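## Task

Read the route code on the shipping label of each of the four cases sitting on the low table. Place every A3 case on the north pallet (the one by the -y end of the track) and every K9 case on the south pallet (by the +y end). Each placed case must rest directly on the pallet deck rather than on another case, and may overhang the pallet's edge by no more than roughly a finger's width. The two cases that were on each pallet at the start must still be on it. A case that has dropped to the floor may be picked up again, but it must finish with its lid facing up. At the end the tools must have released everything and moved away; a case that stays put only because the robot holds it does not count.

## Robot and tools

Robot: two arms, left_arm and right_arm, each on its own carriage on one shared track along y at x = 0. left_rail carries left_arm on the +y half (position_m 0.6 to 3 m), right_rail carries right_arm on the -y half (-3 to -0.6 m). Each arm base sits at x = 0, y = its carriage position, z = 0.04 m, facing +x. The names left/right are just labels, not image sides. Each arm ends in a vacuum tool with four cups in two channels: channel a is the pair at y = -104.5 mm, channel b the pair at y = +104.5 mm, both at x = -62 and +62 mm in the tool's own axes; the cups point along the tool's +z.

Frame: one fixed scene frame. Table top is z = 0, +z up, +x the direction the arms face, +y to their left. The low table starts at x = 0.50 m and spans y -0.90 to 0.90; past that the floor is 0.53 m down. The north pallet is toward -y (seen by cam_pallet_north), the south pallet toward +y (cam_pallet_south); in both pallet images +y runs roughly rightward.

execute_actions takes "actions", a list run in order; each call returns state and images (an empty list just reports). An action may have "rows", "steps", "until", and device keys left_rail / right_rail.
- rows: up to 15 rows, one per 1/30 s control step. Each row is a single list of 16 numbers in [-1, 1] covering both arms: left dx, dy, dz, rx, ry, rz, suction_a, suction_b, then the same eight for the right arm. The six motion numbers are an offset, not a pose: a target relative to the cup point's measured pose at the start of that action (for a call's first action, the last reported pose), expressed in the cup point's own axes. Every row is measured from that same start, not from the preceding row. Scale: 1.0 = 0.6 m or 180 degrees; rx, ry, rz form one rotation vector. Suction numbers: 1 = on, 0 = off (above 0.01 counts as on); a channel keeps its last value, so repeat the old values to leave it alone.
- steps: 1 to 450, at least the number of rows, default 15. After the rows run out the arm keeps chasing the last target. Per step the commanded pose is clipped to 100 mm and 16 degrees from the measured one, so big moves need many steps and may fall short; send the remainder next action. Ramp offsets gradually (about 0.01 per row) to avoid jerking a held case.
- until: stops the action early when conditions hold, e.g. {"left_rail": {"position_status": ["!=", "moving"]}} or {"all": {"status": "ended"}}. Numbers need a comparison (=, !=, <, <=, >, >=).
- Rail commands: {"left_rail": {"position_m": x, "speed_m_s": v}} sets an absolute carriage position in metres and a top speed 0.01 to 1 m/s; {"stop": true} halts it. Rows never move a carriage, but carriage travel adds to the tool's position. Wait for arrival before aiming the tool at a scene point. Any out-of-range value rejects the whole call.

Results: each cup point's position (m), quaternion wxyz and velocities in the scene frame; Hand target lines; joint positions/velocities per arm (rail, then six joints); wrist force/torque in the tool's axes; suction_measured_a/b (0 to 1) and part_present_a/b. position_status values: moving, done, contact_stop, time_out, stopped, stopped_with_arm, stopped_for_other_arm; position_answer taken or not_taken. "pose unreachable" means the clearance check altered or blocked that arm's command. Printed poses can be off, more so at long reach.

Gripping: switch a channel on and press both its cups fully onto a flat smooth face; gaps, holes or edges under a cup spoil both cups of that channel. Sealed readings settle above 0.83 on airtight surfaces, lower on cardboard; allow about 1.3 s. Cups compress up to 21 mm. To release: lower in tiny steps until contact, then in one action turn both channels off and back straight away. A cup sealed to the table pins the tool; switch it off. Heavy, off-center or fast-moved cases can tear loose.

Avoid: outside force of 400 N on an arm or joint torque at its limit (arm stops 10 s); arms striking or pressing each other (including held cases); knocking anything out of the work area, which ends the scene. For a handover, set down, turn the giver off before the taker on, and lift the giver clear.

zoom_image: camera (cam_high, cam_low, cam_pallet_north, cam_pallet_south, cam_left_wrist, cam_right_wrist) and region [x0, y0, x1, y1] in pixels, at most 504x504; useful for reading labels.

finished_scene: pass scene (1 or 2) once the goal holds and the tools are clear; it cannot be undone.

Each tool is called by a JSON object that holds its "api" and its "payload".

## Session

{"api": "execute_actions", "payload": {"actions": []}}

Scene clock: 0.00 s.
left_arm: end_effector_position=(+0.8498, +0.8596, +0.4418) suction_measured_a=0.01 part_present_a=0 suction_measured_b=0.01 part_present_b=0 end_effector_quat_wxyz=(+0.000, +0.001, +1.000, -0.001) end_effector_velocity=(+0.000, -0.000, -0.000) end_effector_angular_velocity=(+0.000, +0.000, -0.000) | right_arm: end_effector_position=(+0.8511, -1.6978, +0.4406) suction_measured_a=0.00 part_present_a=0 suction_measured_b=0.00 part_present_b=0 end_effector_quat_wxyz=(+0.001, -0.000, +1.000, +0.000) end_effector_velocity=(+0.000, -0.000, -0.000) end_effector_angular_velocity=(+0.000, +0.000, -0.000)
Joint positions: left_arm=[ 0.861 -0.24  -1.5    2.091 -2.163 -1.572  1.333] | right_arm=[-1.698 -0.239 -1.498  2.091 -2.166 -1.57   1.332]
Joint velocities: left_arm=[ 0. -0.  0. -0.  0. -0.  0.] | right_arm=[ 0. -0.  0. -0.  0. -0. -0.]
Wrist force (N, on the end effector, along its own x y z axes, offset not removed): no reading
Wrist torque (N m, same axes, about the end effector's origin, offset not removed): no reading
Hand target (left_arm): +0.850, +0.860, +0.442; +0.000, +0.001, +1.000, -0.001
Hand target (right_arm): +0.851, -1.698, +0.441; +0.001, -0.000, +1.000, +0.000
left_rail: position_m=0.861 position_m_goal=0.861 speed_m_s=1.00 position_status=done position_answer=taken refusals=0
right_rail: position_m=-1.698 position_m_goal=-1.698 speed_m_s=1.00 position_status=done position_answer=taken refusals=0

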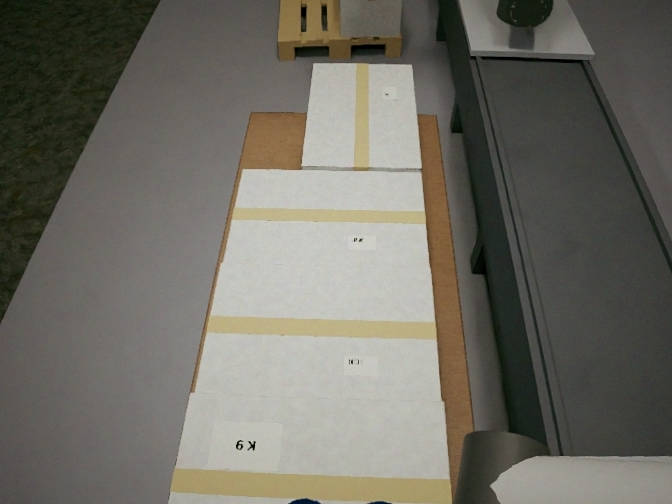

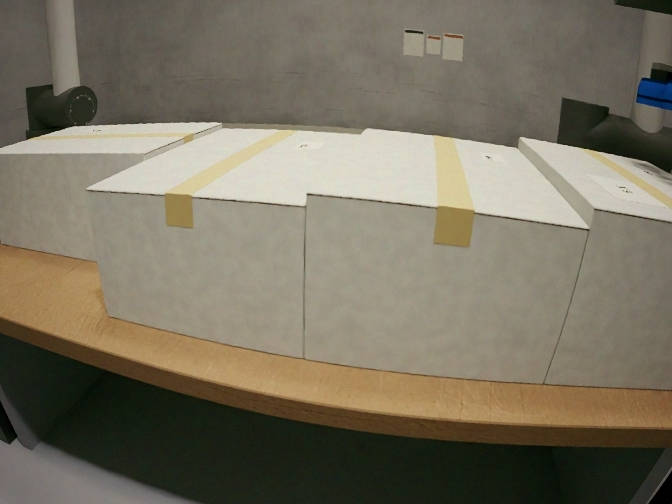

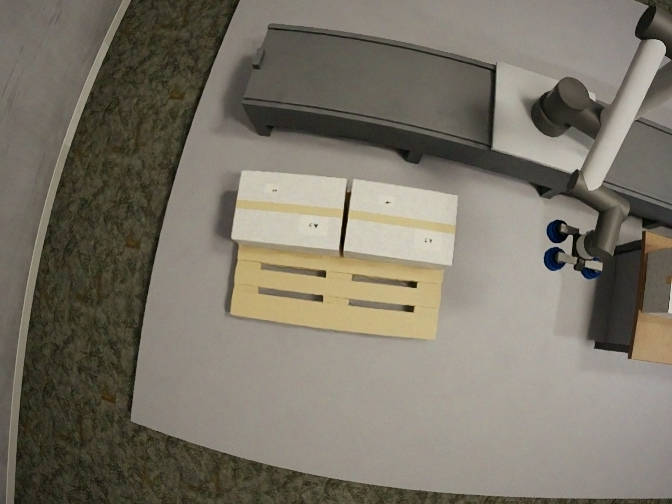

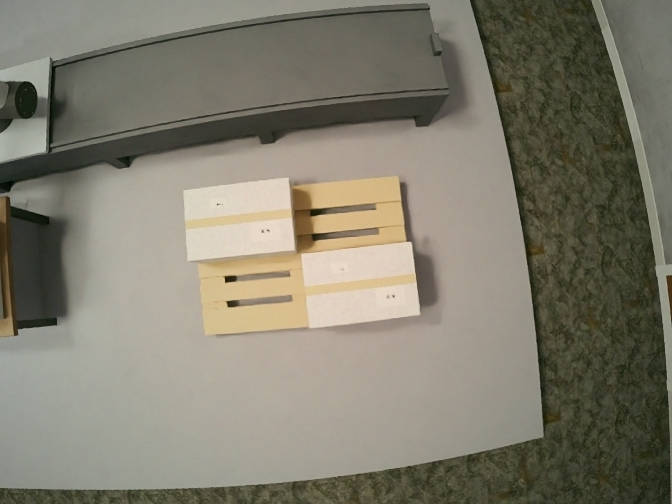

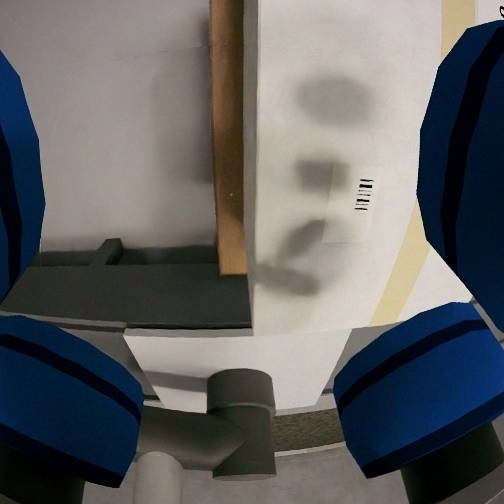

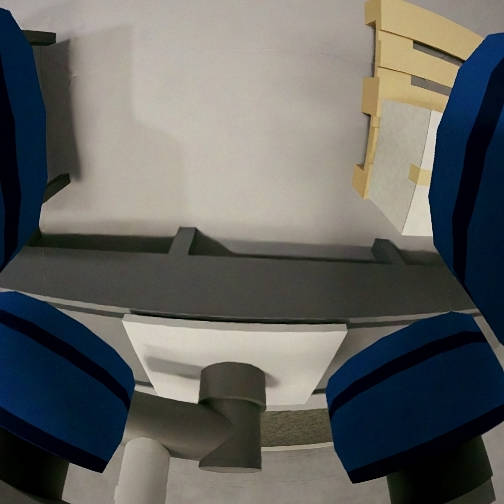

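{"api": "execute_actions", "payload": {"actions": [{"rows":[[-0.05,0,0,0,0,0,0,0,0.135,0,0,0,0,0.5,0,0]],"left_rail":{"position_m":0.64},"right_rail":{"position_m":-1.15},"steps":50},{"rows":[[0,0,0.18,0,0,0,0,0,0,0,0,0,0,0,0,0]],"steps":20}]}}

Scene clock: 3.43 s.
left_arm: end_effector_position=(+0.8801, +0.6388, +0.3339) suction_measured_a=0.01 part_present_a=0 suction_measured_b=0.01 part_present_b=0 end_effector_quat_wxyz=(+0.000, +0.001, +1.000, -0.001) end_effector_velocity=(+0.000, +0.000, -0.001) end_effector_angular_velocity=(-0.000, -0.000, +0.000) | right_arm: end_effector_position=(+0.7701, -1.1498, +0.4407) suction_measured_a=0.00 part_present_a=0 suction_measured_b=0.00 part_present_b=0 end_effector_quat_wxyz=(+0.001, +0.707, +0.707, +0.001) end_effector_velocity=(-0.000, +0.000, +0.000) end_effector_angular_velocity=(-0.000, -0.000, +0.000)
Joint positions: left_arm=[ 0.64  -0.232 -1.376  2.132 -2.328 -1.572  1.341] | right_arm=[-1.15  -0.264 -1.593  2.19  -2.169 -1.57   2.877]
Joint velocities: left_arm=[ 0.     0.     0.001  0.    -0.001 -0.     0.   ] | right_arm=[ 0.  0. -0.  0. -0.  0.  0.]
Wrist force (N, on the end effector, along its own x y z axes, offset not removed): left_arm=[3.7 4.6 2.0] | right_arm=[-0.1 -1.0 -0.4]
Wrist torque (N m, same axes, about the end effector's origin, offset not removed): left_arm=[0.24 -0.45 0.59] | right_arm=[-0.92 0.31 0.49]
Hand target (left_arm): +0.880, +0.639, +0.334; +0.000, +0.001, +1.000, -0.001
Hand target (right_arm): +0.770, -1.150, +0.441; +0.001, +0.707, +0.707, +0.001
Off the commanded pose (left_arm): 0.000 m, 0 deg.
Off the commanded pose (right_arm): 0.000 m, 0 deg.
left_rail: position_m=0.640 position_m_goal=0.640 speed_m_s=1.00 position_status=done position_answer=taken refusals=0
right_rail: position_m=-1.150 position_m_goal=-1.150 speed_m_s=1.00 position_status=done position_answer=taken refusals=0
camera_calibration (this result's frames):
cam_left_wrist: T_world_to_cam=[[-0.00840712, -0.998065, 0.0616104, 0.619311], [-0.831156, 0.0412309, 0.554508, 0.537867], [-0.555975, -0.046546, -0.829894, 0.884383], [0, 0, 0, 1]] pos_world=[0.943953, 0.6371, 0.397536]
cam_right_wrist: T_world_to_cam=[[-0.997813, -0.0650612, -0.0116811, 0.691056], [-0.0595638, 0.808348, 0.585684, 0.727424], [-0.028663, 0.585099, -0.810455, 1.13639], [0, 0, 0, 1]] pos_world=[0.765445, -1.20795, 0.503022]

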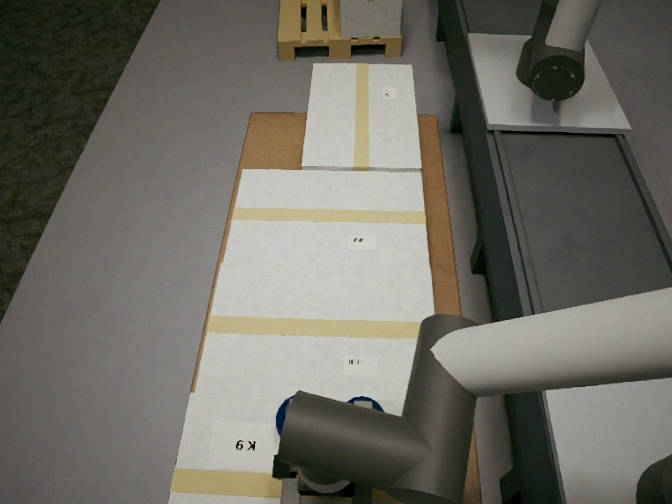

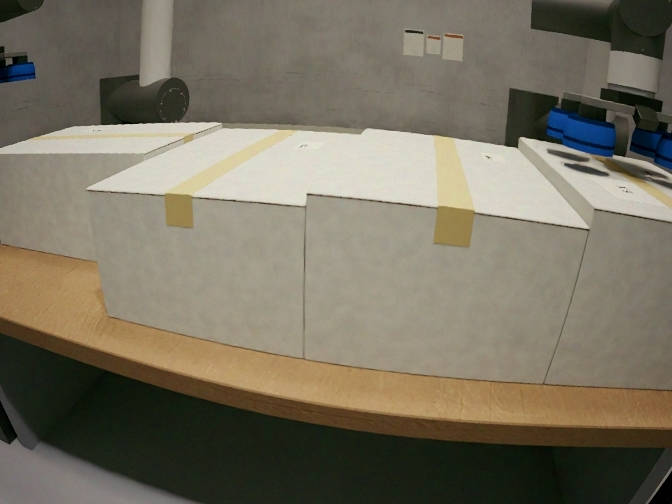

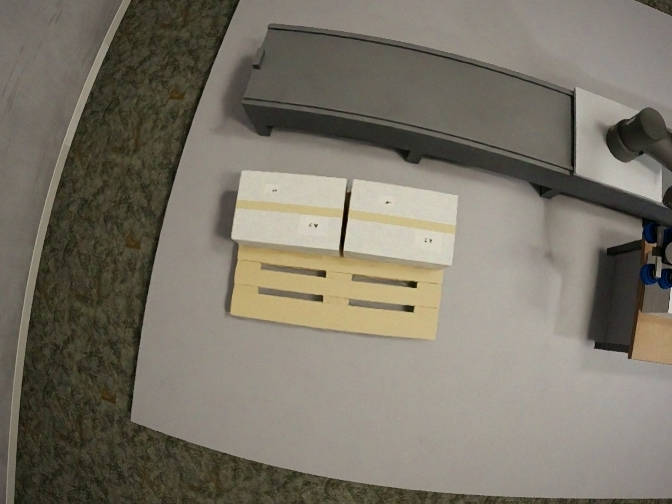

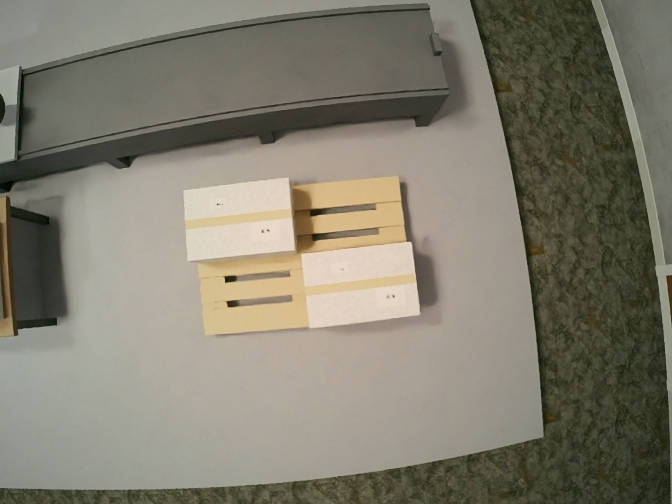

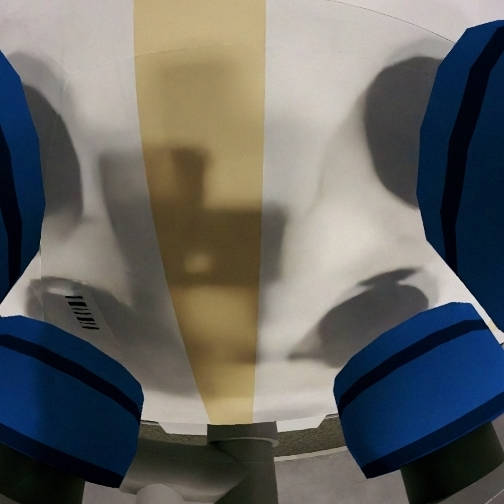

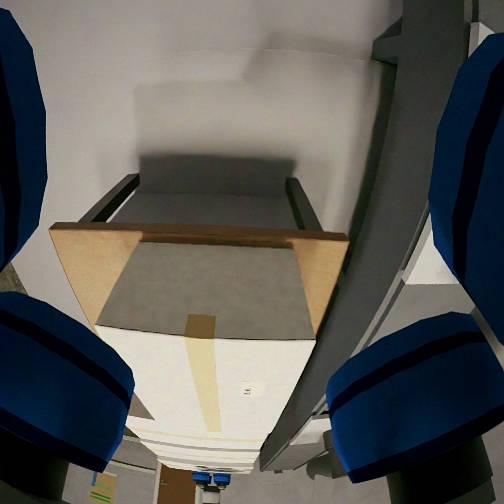

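{"api": "execute_actions", "payload": {"actions": [{"rows":[[-0.05,0.02,0.03,0,0,0,0,0,0.9,-0.65,0,0,0,0.3,0,0]],"steps":45},{"rows":[[0,0,0.05,0,0,0,1,1,0,0,0.1,0,0,0,0,0]],"steps":35}]}}

Scene clock: 6.57 s.
left_arm: end_effector_position=(+0.9102, +0.6507, +0.2860) suction_measured_a=0.94 part_present_a=1 suction_measured_b=0.94 part_present_b=1 end_effector_quat_wxyz=(+0.000, +0.001, +1.000, -0.001) end_effector_velocity=(-0.000, -0.000, +0.000) end_effector_angular_velocity=(-0.000, +0.000, +0.000) | right_arm: end_effector_position=(+0.3797, -0.6095, +0.3807) suction_measured_a=0.00 part_present_a=0 suction_measured_b=0.00 part_present_b=0 end_effector_quat_wxyz=(-0.001, +0.951, +0.309, +0.001) end_effector_velocity=(-0.000, -0.000, -0.000) end_effector_angular_velocity=(-0.000, +0.000, +0.000)
Joint positions: left_arm=[ 0.64  -0.211 -1.3    2.119 -2.392 -1.572  1.362] | right_arm=[-1.15   0.649 -1.677  2.369 -2.264 -1.57   4.733]
Joint velocities: left_arm=[ 0. -0. -0.  0. -0. -0. -0.] | right_arm=[ 0.  0.  0.  0. -0. -0.  0.]
Wrist force (N, on the end effector, along its own x y z axes, offset not removed): left_arm=[4.3 -4.4 8.9] | right_arm=[-1.3 -2.4 1.8]
Wrist torque (N m, same axes, about the end effector's origin, offset not removed): left_arm=[-0.16 -5.43 0.57] | right_arm=[-1.06 0.43 0.51]
Hand target (left_arm): +0.910, +0.651, +0.286; +0.000, +0.001, +1.000, -0.001
Hand target (right_arm): +0.380, -0.609, +0.381; -0.001, +0.951, +0.309, +0.001
Off the commanded pose (left_arm): 0.000 m, 0 deg.
Off the commanded pose (right_arm): 0.000 m, 0 deg.
left_rail: position_m=0.640 position_m_goal=0.640 speed_m_s=1.00 position_status=done position_answer=taken refusals=0
right_rail: position_m=-1.150 position_m_goal=-1.150 speed_m_s=1.00 position_status=done position_answer=taken refusals=0
camera_calibration (this result's frames):
cam_left_wrist: T_world_to_cam=[[-0.00838336, -0.998066, 0.0615962, 0.634445], [-0.831175, 0.0412017, 0.554482, 0.589066], [-0.555948, -0.0465488, -0.829913, 0.861873], [0, 0, 0, 1]] pos_world=[0.974092, 0.649067, 0.349573]
cam_right_wrist: T_world_to_cam=[[-0.639156, 0.769024, -0.00905184, 0.707191], [0.619195, 0.521539, 0.587021, -0.130538], [0.456154, 0.369593, -0.809521, 0.444598], [0, 0, 0, 1]] pos_world=[0.330029, -0.640086, 0.442941]

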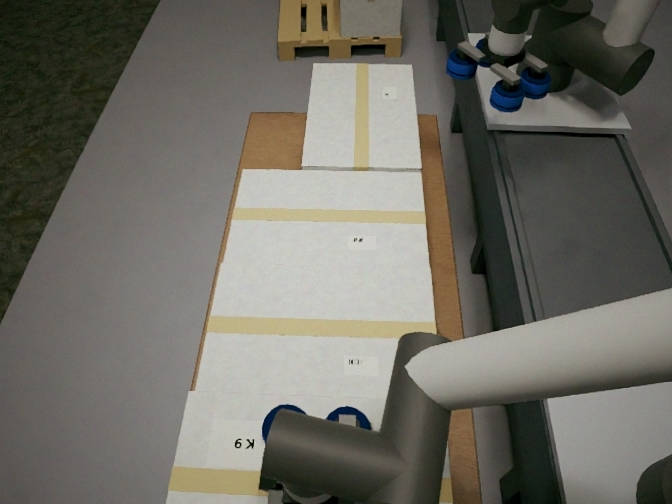

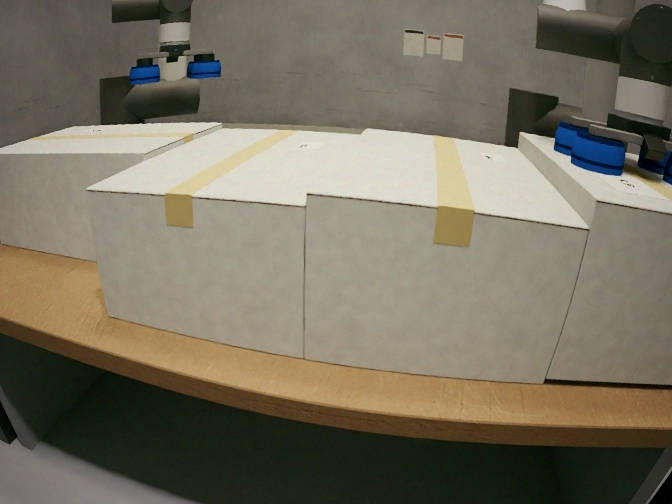

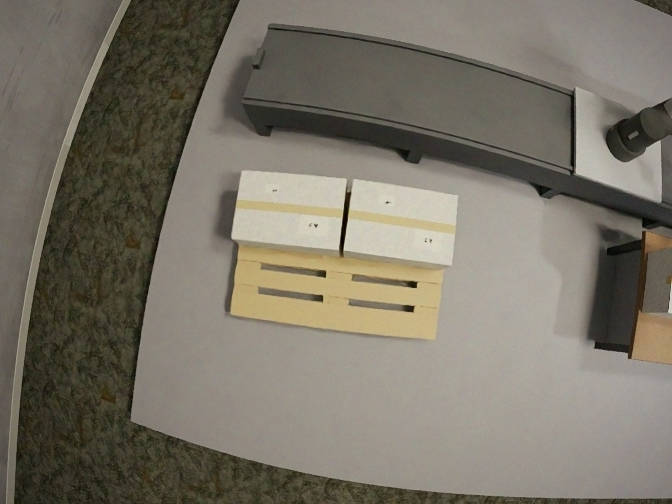

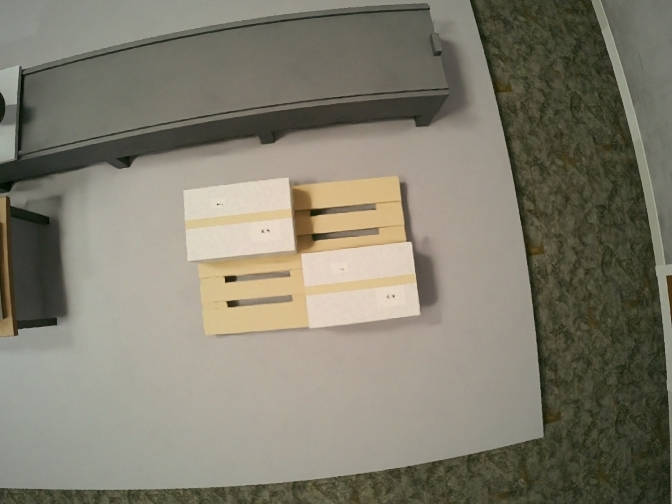

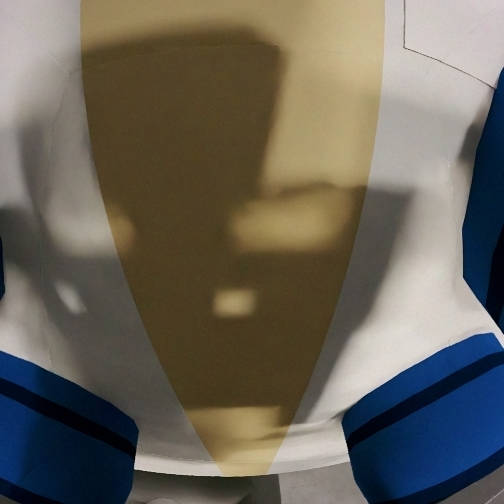

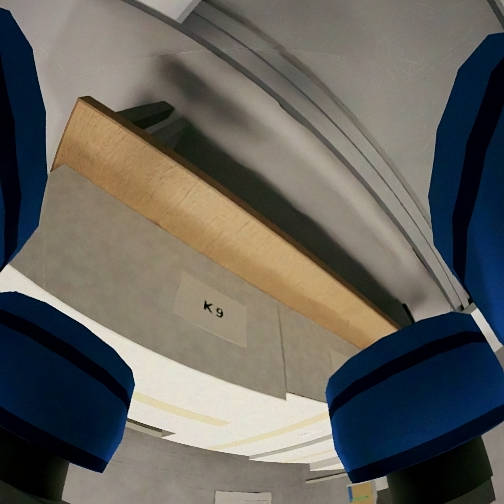

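{"api": "execute_actions", "payload": {"actions": [{"rows":[[0,0,-0.03,0,0,0,1,1,0,0,0,0,0,0,0,0],[0,0,-0.07,0,0,0,1,1,0.715,0.52,0,0,0,0.2,0,0]],"steps":12},{"left_rail":{"position_m":2.10},"steps":25},{"right_rail":{"position_m":-0.66},"rows":[[-0.55,0,0,0,0,0.509,1,1,0,0,0,0,0,0,0,0]],"steps":50},{"rows":[[0,0,0.62,0,0,0,1,1,0,0,0.1,0,0,0,0,0]],"steps":40}]}}

{"api": "zoom_image", "payload": {"camera": "cam_pallet_south", "region": [160,160,440,370]}}

Scene clock: 11.57 s.
left_arm: end_effector_position=(+1.2408, +2.1104, -0.0435) suction_measured_a=0.94 part_present_a=1 suction_measured_b=0.94 part_present_b=1 end_effector_quat_wxyz=(+0.001, +0.718, +0.696, -0.000) end_effector_velocity=(-0.000, +0.000, -0.000) end_effector_angular_velocity=(+0.000, +0.000, +0.000) | right_arm: end_effector_position=(+0.9100, -0.1198, +0.3205) suction_measured_a=0.00 part_present_a=0 suction_measured_b=0.00 part_present_b=0 end_effector_quat_wxyz=(-0.001, +1.000, +0.000, +0.001) end_effector_velocity=(-0.000, +0.000, -0.000) end_effector_angular_velocity=(-0.000, +0.000, +0.000)
Joint positions: left_arm=[ 2.1   -0.154 -0.718  1.682 -2.536 -1.572  3.017] | right_arm=[-0.66   0.344 -1.19   1.887 -2.27  -1.57   5.056]
Joint velocities: left_arm=[ 0.  0.  0. -0. -0.  0.  0.] | right_arm=[ 0.  0.  0.  0. -0. -0.  0.]
Wrist force (N, on the end effector, along its own x y z axes, offset not removed): left_arm=[2.5 1.4 11.0] | right_arm=[-3.4 0.6 1.5]
Wrist torque (N m, same axes, about the end effector's origin, offset not removed): left_arm=[0.86 -5.24 0.59] | right_arm=[-0.78 0.71 0.23]
Hand target (left_arm): +1.241, +2.110, -0.044; +0.001, +0.718, +0.696, -0.000
Hand target (right_arm): +0.910, -0.120, +0.321; -0.001, +1.000, +0.000, +0.001
Off the commanded pose (left_arm): 0.001 m, 0 deg.
Off the commanded pose (right_arm): 0.000 m, 0 deg.
left_rail: position_m=2.100 position_m_goal=2.100 speed_m_s=1.00 position_status=done position_answer=taken refusals=0
right_rail: position_m=-0.660 position_m_goal=-0.660 speed_m_s=1.00 position_status=done position_answer=taken refusals=0
camera_calibration (this result's frames):
cam_left_wrist: T_world_to_cam=[[-0.997558, 0.0365671, 0.0595069, 1.15818], [0.0634937, 0.829754, 0.554507, -1.78792], [-0.0290993, 0.556931, -0.830049, -1.08712], [0, 0, 0, 1]] pos_world=[1.23724, 2.04663, 0.0201314]
cam_right_wrist: T_world_to_cam=[[-0.0651255, 0.99784, -0.00854845, 0.173833], [0.807698, 0.0577424, 0.586762, -0.905937], [0.585988, 0.0313086, -0.809715, -0.185543], [0, 0, 0, 1]] pos_world=[0.851771, -0.115338, 0.382818]

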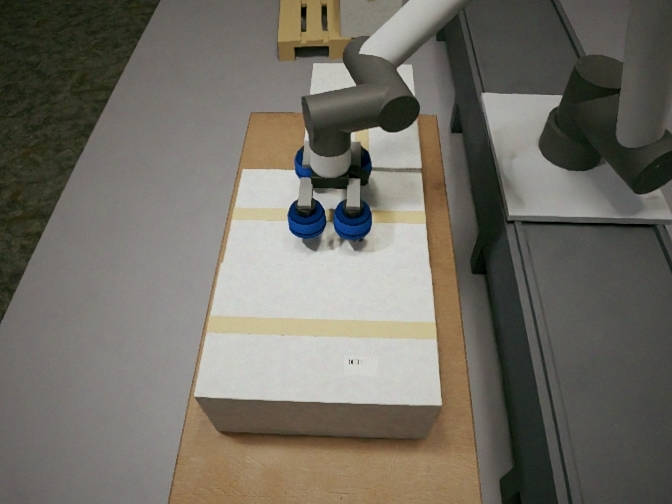

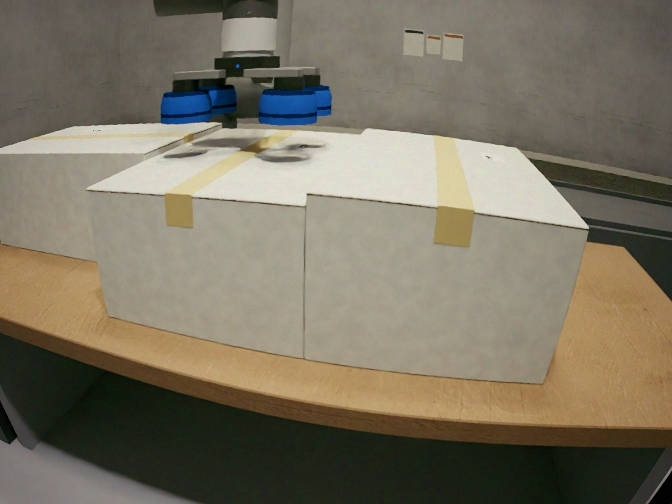

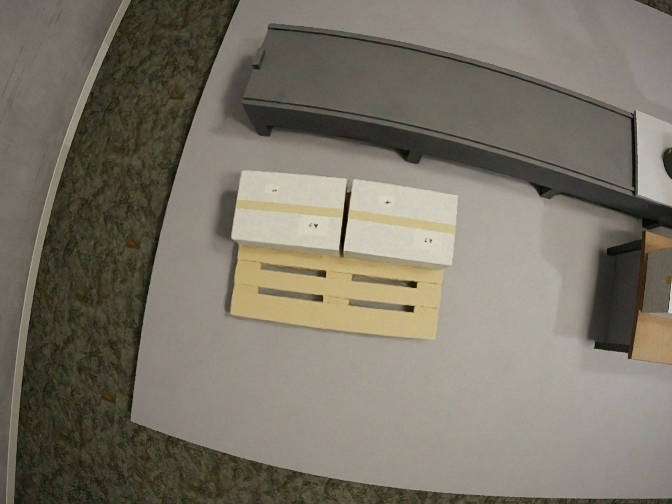

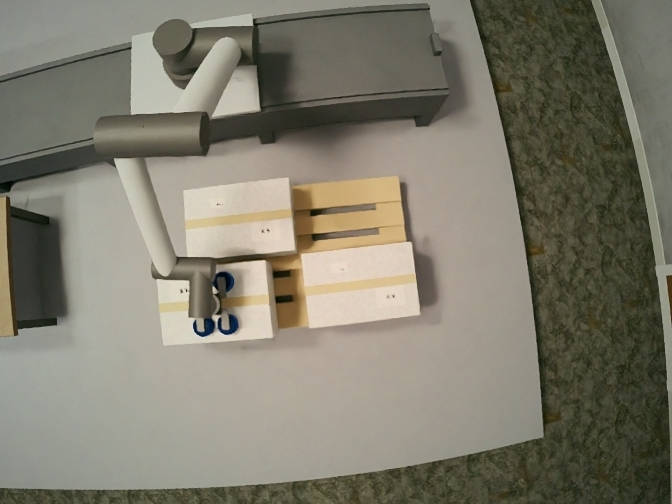

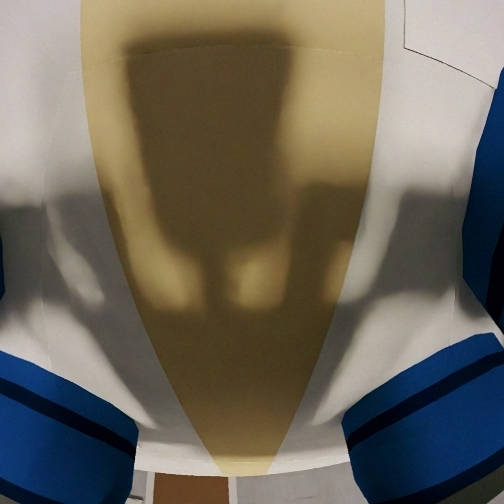

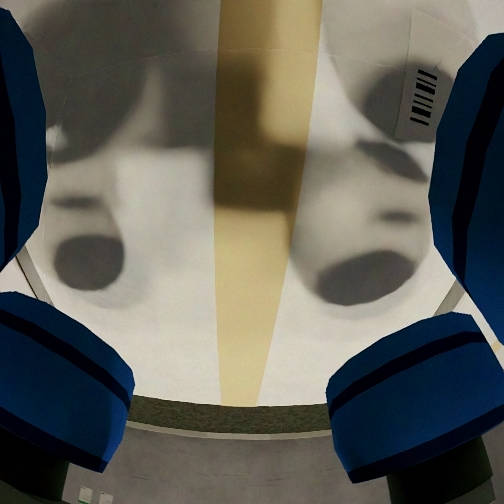

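Region (160, 160, 440, 370) of cam_pallet_south's 672x504 image, scaled by 1.800, with more detail than that image has; it fills the top 378 rows of this view, and the rest is white.

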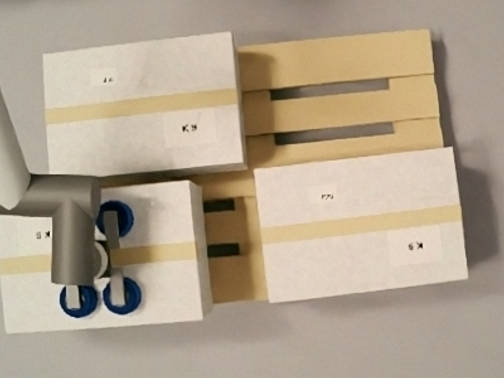

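{"api": "execute_actions", "payload": {"actions": [{"rows":[[0.21,-0.03,0.07,0,0,0,1,1,0,-0.016,0.08,0,0,0,0,0]],"steps":20},{"rows":[[0,0,0,0,0,0,1,1,0,0,0.05,0,0,0,1,1]],"steps":25}]}}

{"api": "zoom_image", "payload": {"camera": "cam_pallet_south", "region": [170,220,370,370]}}

Scene clock: 13.47 s.
left_arm: end_effector_position=(+1.2267, +2.2370, -0.0854) suction_measured_a=0.94 part_present_a=1 suction_measured_b=0.94 part_present_b=1 end_effector_quat_wxyz=(+0.001, +0.718, +0.696, +0.000) end_effector_velocity=(+0.000, -0.000, -0.000) end_effector_angular_velocity=(+0.000, -0.000, +0.000) | right_arm: end_effector_position=(+0.9100, -0.1102, +0.2425) suction_measured_a=0.91 part_present_a=1 suction_measured_b=0.91 part_present_b=1 end_effector_quat_wxyz=(-0.001, +1.000, +0.000, +0.001) end_effector_velocity=(+0.000, -0.000, -0.000) end_effector_angular_velocity=(-0.000, -0.000, +0.001)
Joint positions: left_arm=[ 2.1   -0.052 -0.681  1.689 -2.58  -1.572  3.119] | right_arm=[-0.66   0.353 -1.12   1.918 -2.371 -1.57   5.065]
Joint velocities: left_arm=[ 0. -0.  0. -0. -0.  0. -0.] | right_arm=[ 0.    -0.     0.     0.    -0.    -0.    -0.001]
Wrist force (N, on the end effector, along its own x y z axes, offset not removed): left_arm=[4.3 3.0 12.8] | right_arm=[-5.4 -3.6 4.2]
Wrist torque (N m, same axes, about the end effector's origin, offset not removed): left_arm=[0.90 -5.27 0.58] | right_arm=[-0.12 6.67 0.29]
Hand target (left_arm): +1.227, +2.237, -0.085; +0.001, +0.718, +0.696, +0.000
Hand target (right_arm): +0.910, -0.110, +0.243; -0.001, +1.000, +0.000, +0.001
Off the commanded pose (left_arm): 0.000 m, 0 deg.
Off the commanded pose (right_arm): 0.000 m, 0 deg.
left_rail: position_m=2.100 position_m_goal=2.100 speed_m_s=1.00 position_status=done position_answer=taken refusals=0
right_rail: position_m=-0.660 position_m_goal=-0.660 speed_m_s=1.00 position_status=done position_answer=taken refusals=0
camera_calibration (this result's frames):
cam_left_wrist: T_world_to_cam=[[-0.997567, 0.0365599, 0.0593627, 1.14195], [0.0634068, 0.829769, 0.554493, -1.86869], [-0.0289851, 0.556908, -0.830068, -1.19293], [0, 0, 0, 1]] pos_world=[1.22308, 2.17318, -0.0218293]
cam_right_wrist: T_world_to_cam=[[-0.0650493, 0.997846, -0.00849308, 0.163536], [0.807665, 0.0576461, 0.586817, -0.860741], [0.586042, 0.0313125, -0.809675, -0.249067], [0, 0, 0, 1]] pos_world=[0.851792, -0.105767, 0.304823]

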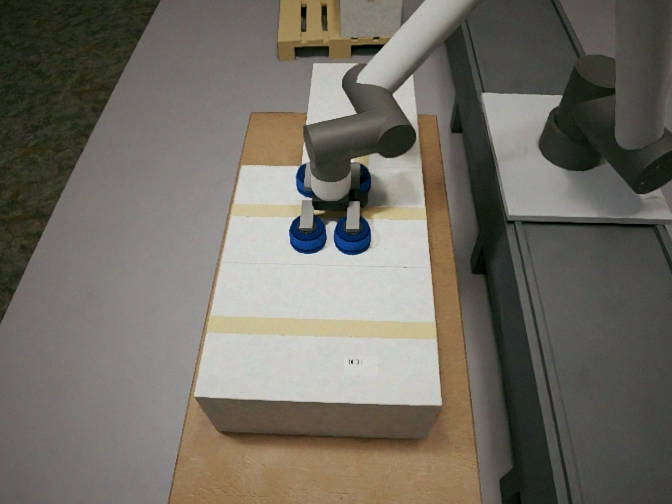

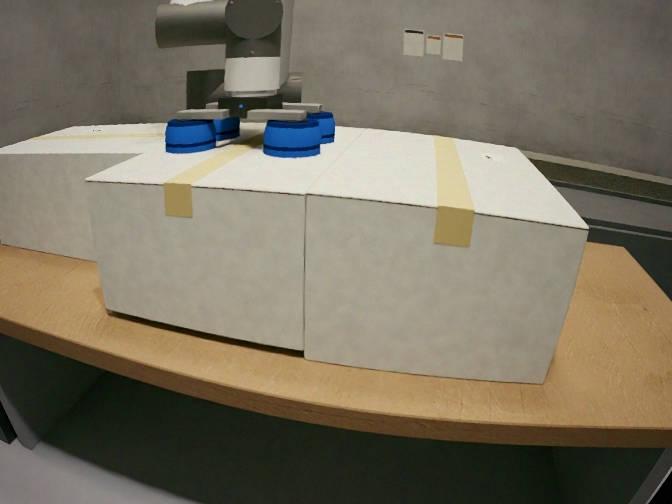

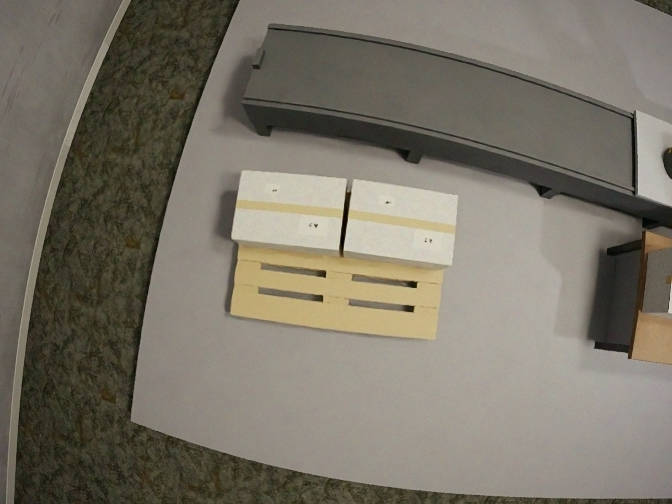

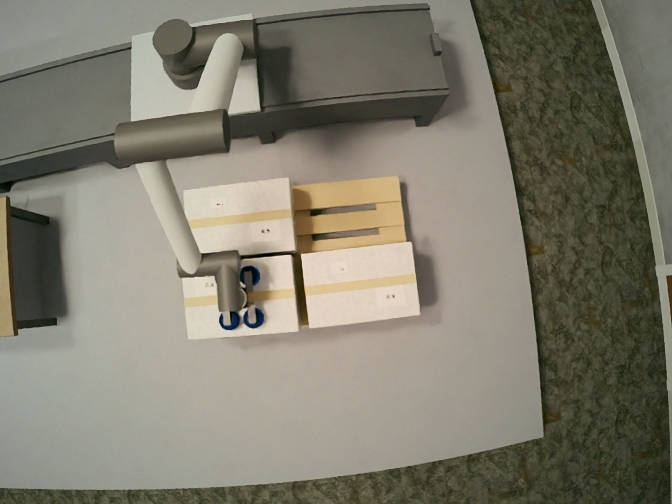

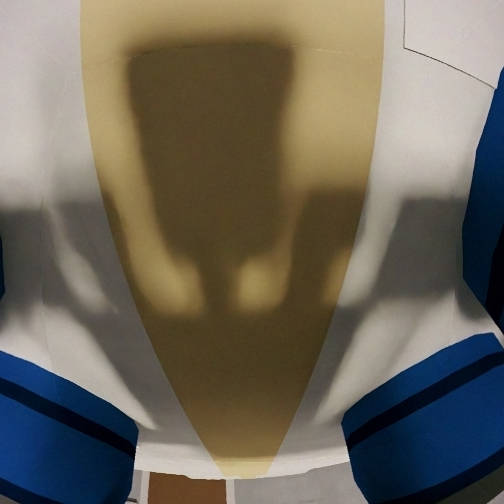

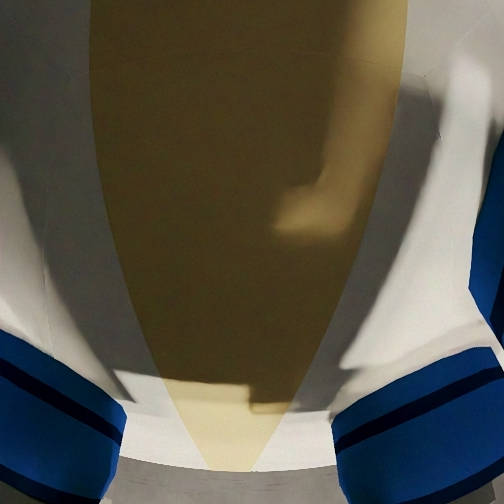

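Region (170, 220, 370, 370) of cam_pallet_south's 672x504 image, scaled by 2.520, with more detail than that image has; it fills the top 378 rows of this view, and the rest is white.

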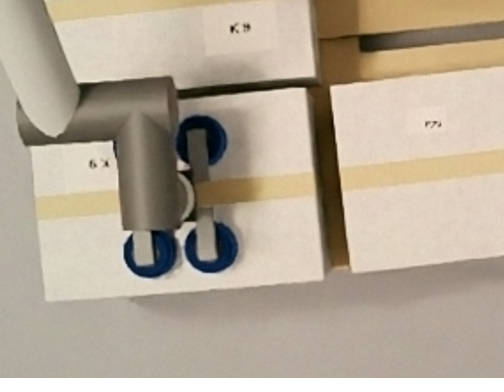

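{"api": "execute_actions", "payload": {"actions": [{"rows":[[0.05,-0.013,0.01,0,0,-0.004,1,1,0,0,-0.1,0,0,0,1,1]],"steps":12},{"rows":[[0,0,0.028,0,0,0,1,1,0,0,-0.45,0,0,0,1,1]],"steps":25}]}}

{"api": "zoom_image", "payload": {"camera": "cam_pallet_south", "region": [170,220,370,370]}}

Scene clock: 15.23 s.
left_arm: end_effector_position=(+1.2199, +2.2669, -0.1081) suction_measured_a=0.94 part_present_a=1 suction_measured_b=0.94 part_present_b=1 end_effector_quat_wxyz=(+0.001, +0.713, +0.701, +0.000) end_effector_velocity=(+0.000, -0.000, -0.000) end_effector_angular_velocity=(+0.000, +0.000, -0.000) | right_arm: end_effector_position=(+0.9096, -0.1103, +0.5720) suction_measured_a=0.91 part_present_a=1 suction_measured_b=0.91 part_present_b=1 end_effector_quat_wxyz=(-0.001, +1.000, +0.000, +0.001) end_effector_velocity=(+0.000, -0.000, +0.003) end_effector_angular_velocity=(-0.000, +0.000, +0.000)
Joint positions: left_arm=[ 2.1   -0.028 -0.66   1.692 -2.603 -1.572  3.131] | right_arm=[-0.66   0.353 -1.336  1.693 -1.93  -1.57   5.065]
Joint velocities: left_arm=[ 0. -0.  0. -0. -0.  0. -0.] | right_arm=[ 0.    -0.    -0.001 -0.003  0.004 -0.    -0.   ]
Wrist force (N, on the end effector, along its own x y z axes, offset not removed): left_arm=[-2.0 4.0 11.5] | right_arm=[-8.2 -2.6 7.4]
Wrist torque (N m, same axes, about the end effector's origin, offset not removed): left_arm=[1.01 -4.37 0.49] | right_arm=[-0.34 6.51 0.37]
Hand target (left_arm): +1.220, +2.267, -0.108; +0.001, +0.713, +0.701, +0.000
Hand target (right_arm): +0.910, -0.110, +0.572; -0.001, +1.000, +0.000, +0.001
Off the commanded pose (left_arm): 0.000 m, 0 deg.
Off the commanded pose (right_arm): 0.000 m, 0 deg.
left_rail: position_m=2.100 position_m_goal=2.100 speed_m_s=1.00 position_status=done position_answer=taken refusals=0
right_rail: position_m=-0.660 position_m_goal=-0.660 speed_m_s=1.00 position_status=done position_answer=taken refusals=0
camera_calibration (this result's frames):
cam_left_wrist: T_world_to_cam=[[-0.997951, 0.0240968, 0.0592702, 1.16416], [0.0529859, 0.8305, 0.554492, -1.86942], [-0.0358624, 0.556497, -0.830075, -1.2193], [0, 0, 0, 1]] pos_world=[1.2171, 2.20304, -0.0445316]
cam_right_wrist: T_world_to_cam=[[-0.0651573, 0.99784, -0.00841612, 0.166485], [0.807495, 0.0576795, 0.587047, -1.05373], [0.586264, 0.0314544, -0.809509, 0.0176742], [0, 0, 0, 1]] pos_world=[0.851367, -0.105902, 0.634297]

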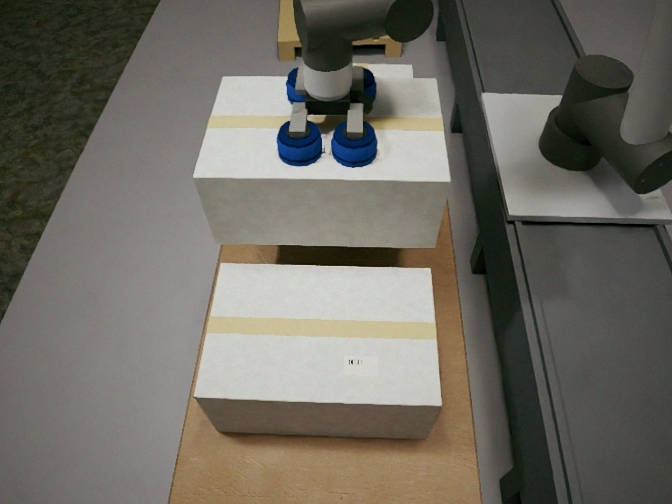

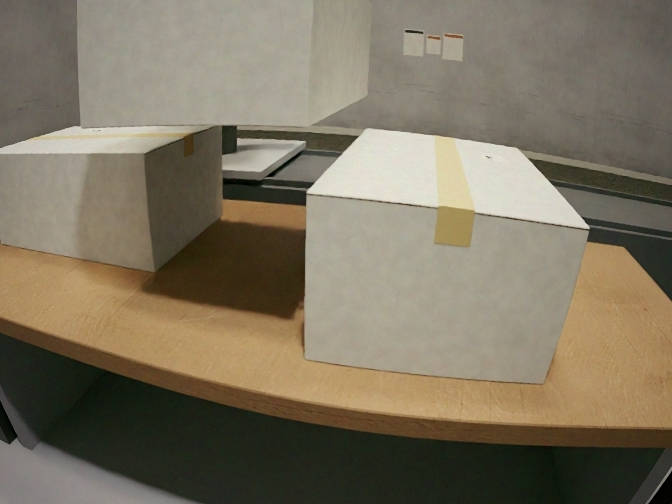

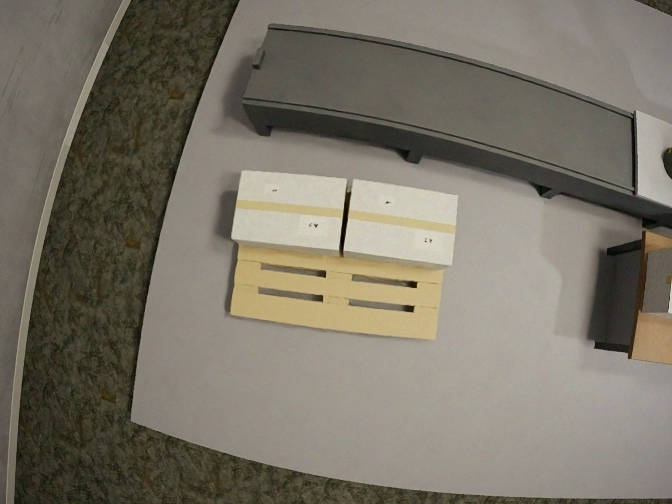

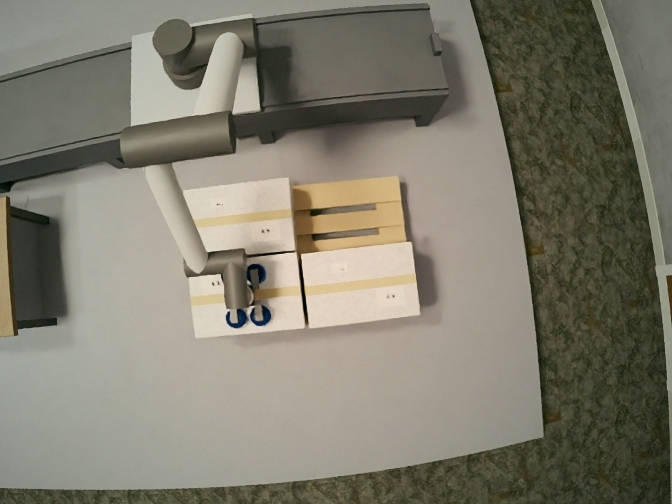

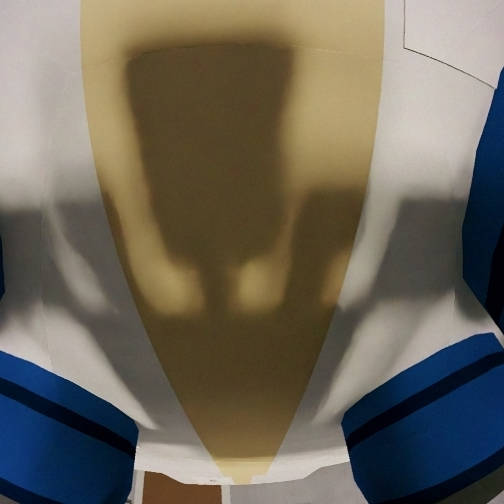

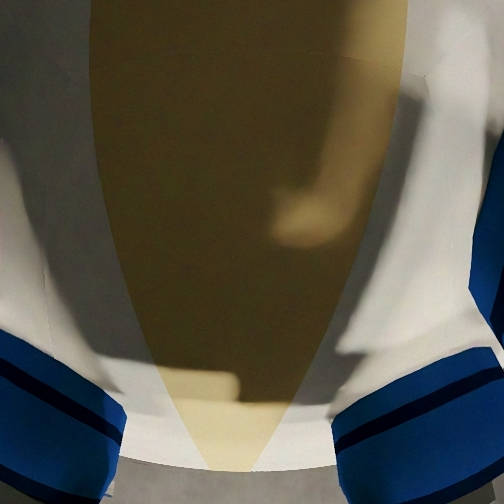

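Region (170, 220, 370, 370) of cam_pallet_south's 672x504 image, scaled by 2.520, with more detail than that image has; it fills the top 378 rows of this view, and the rest is white.

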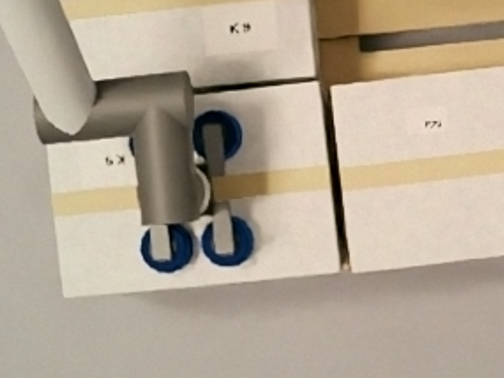

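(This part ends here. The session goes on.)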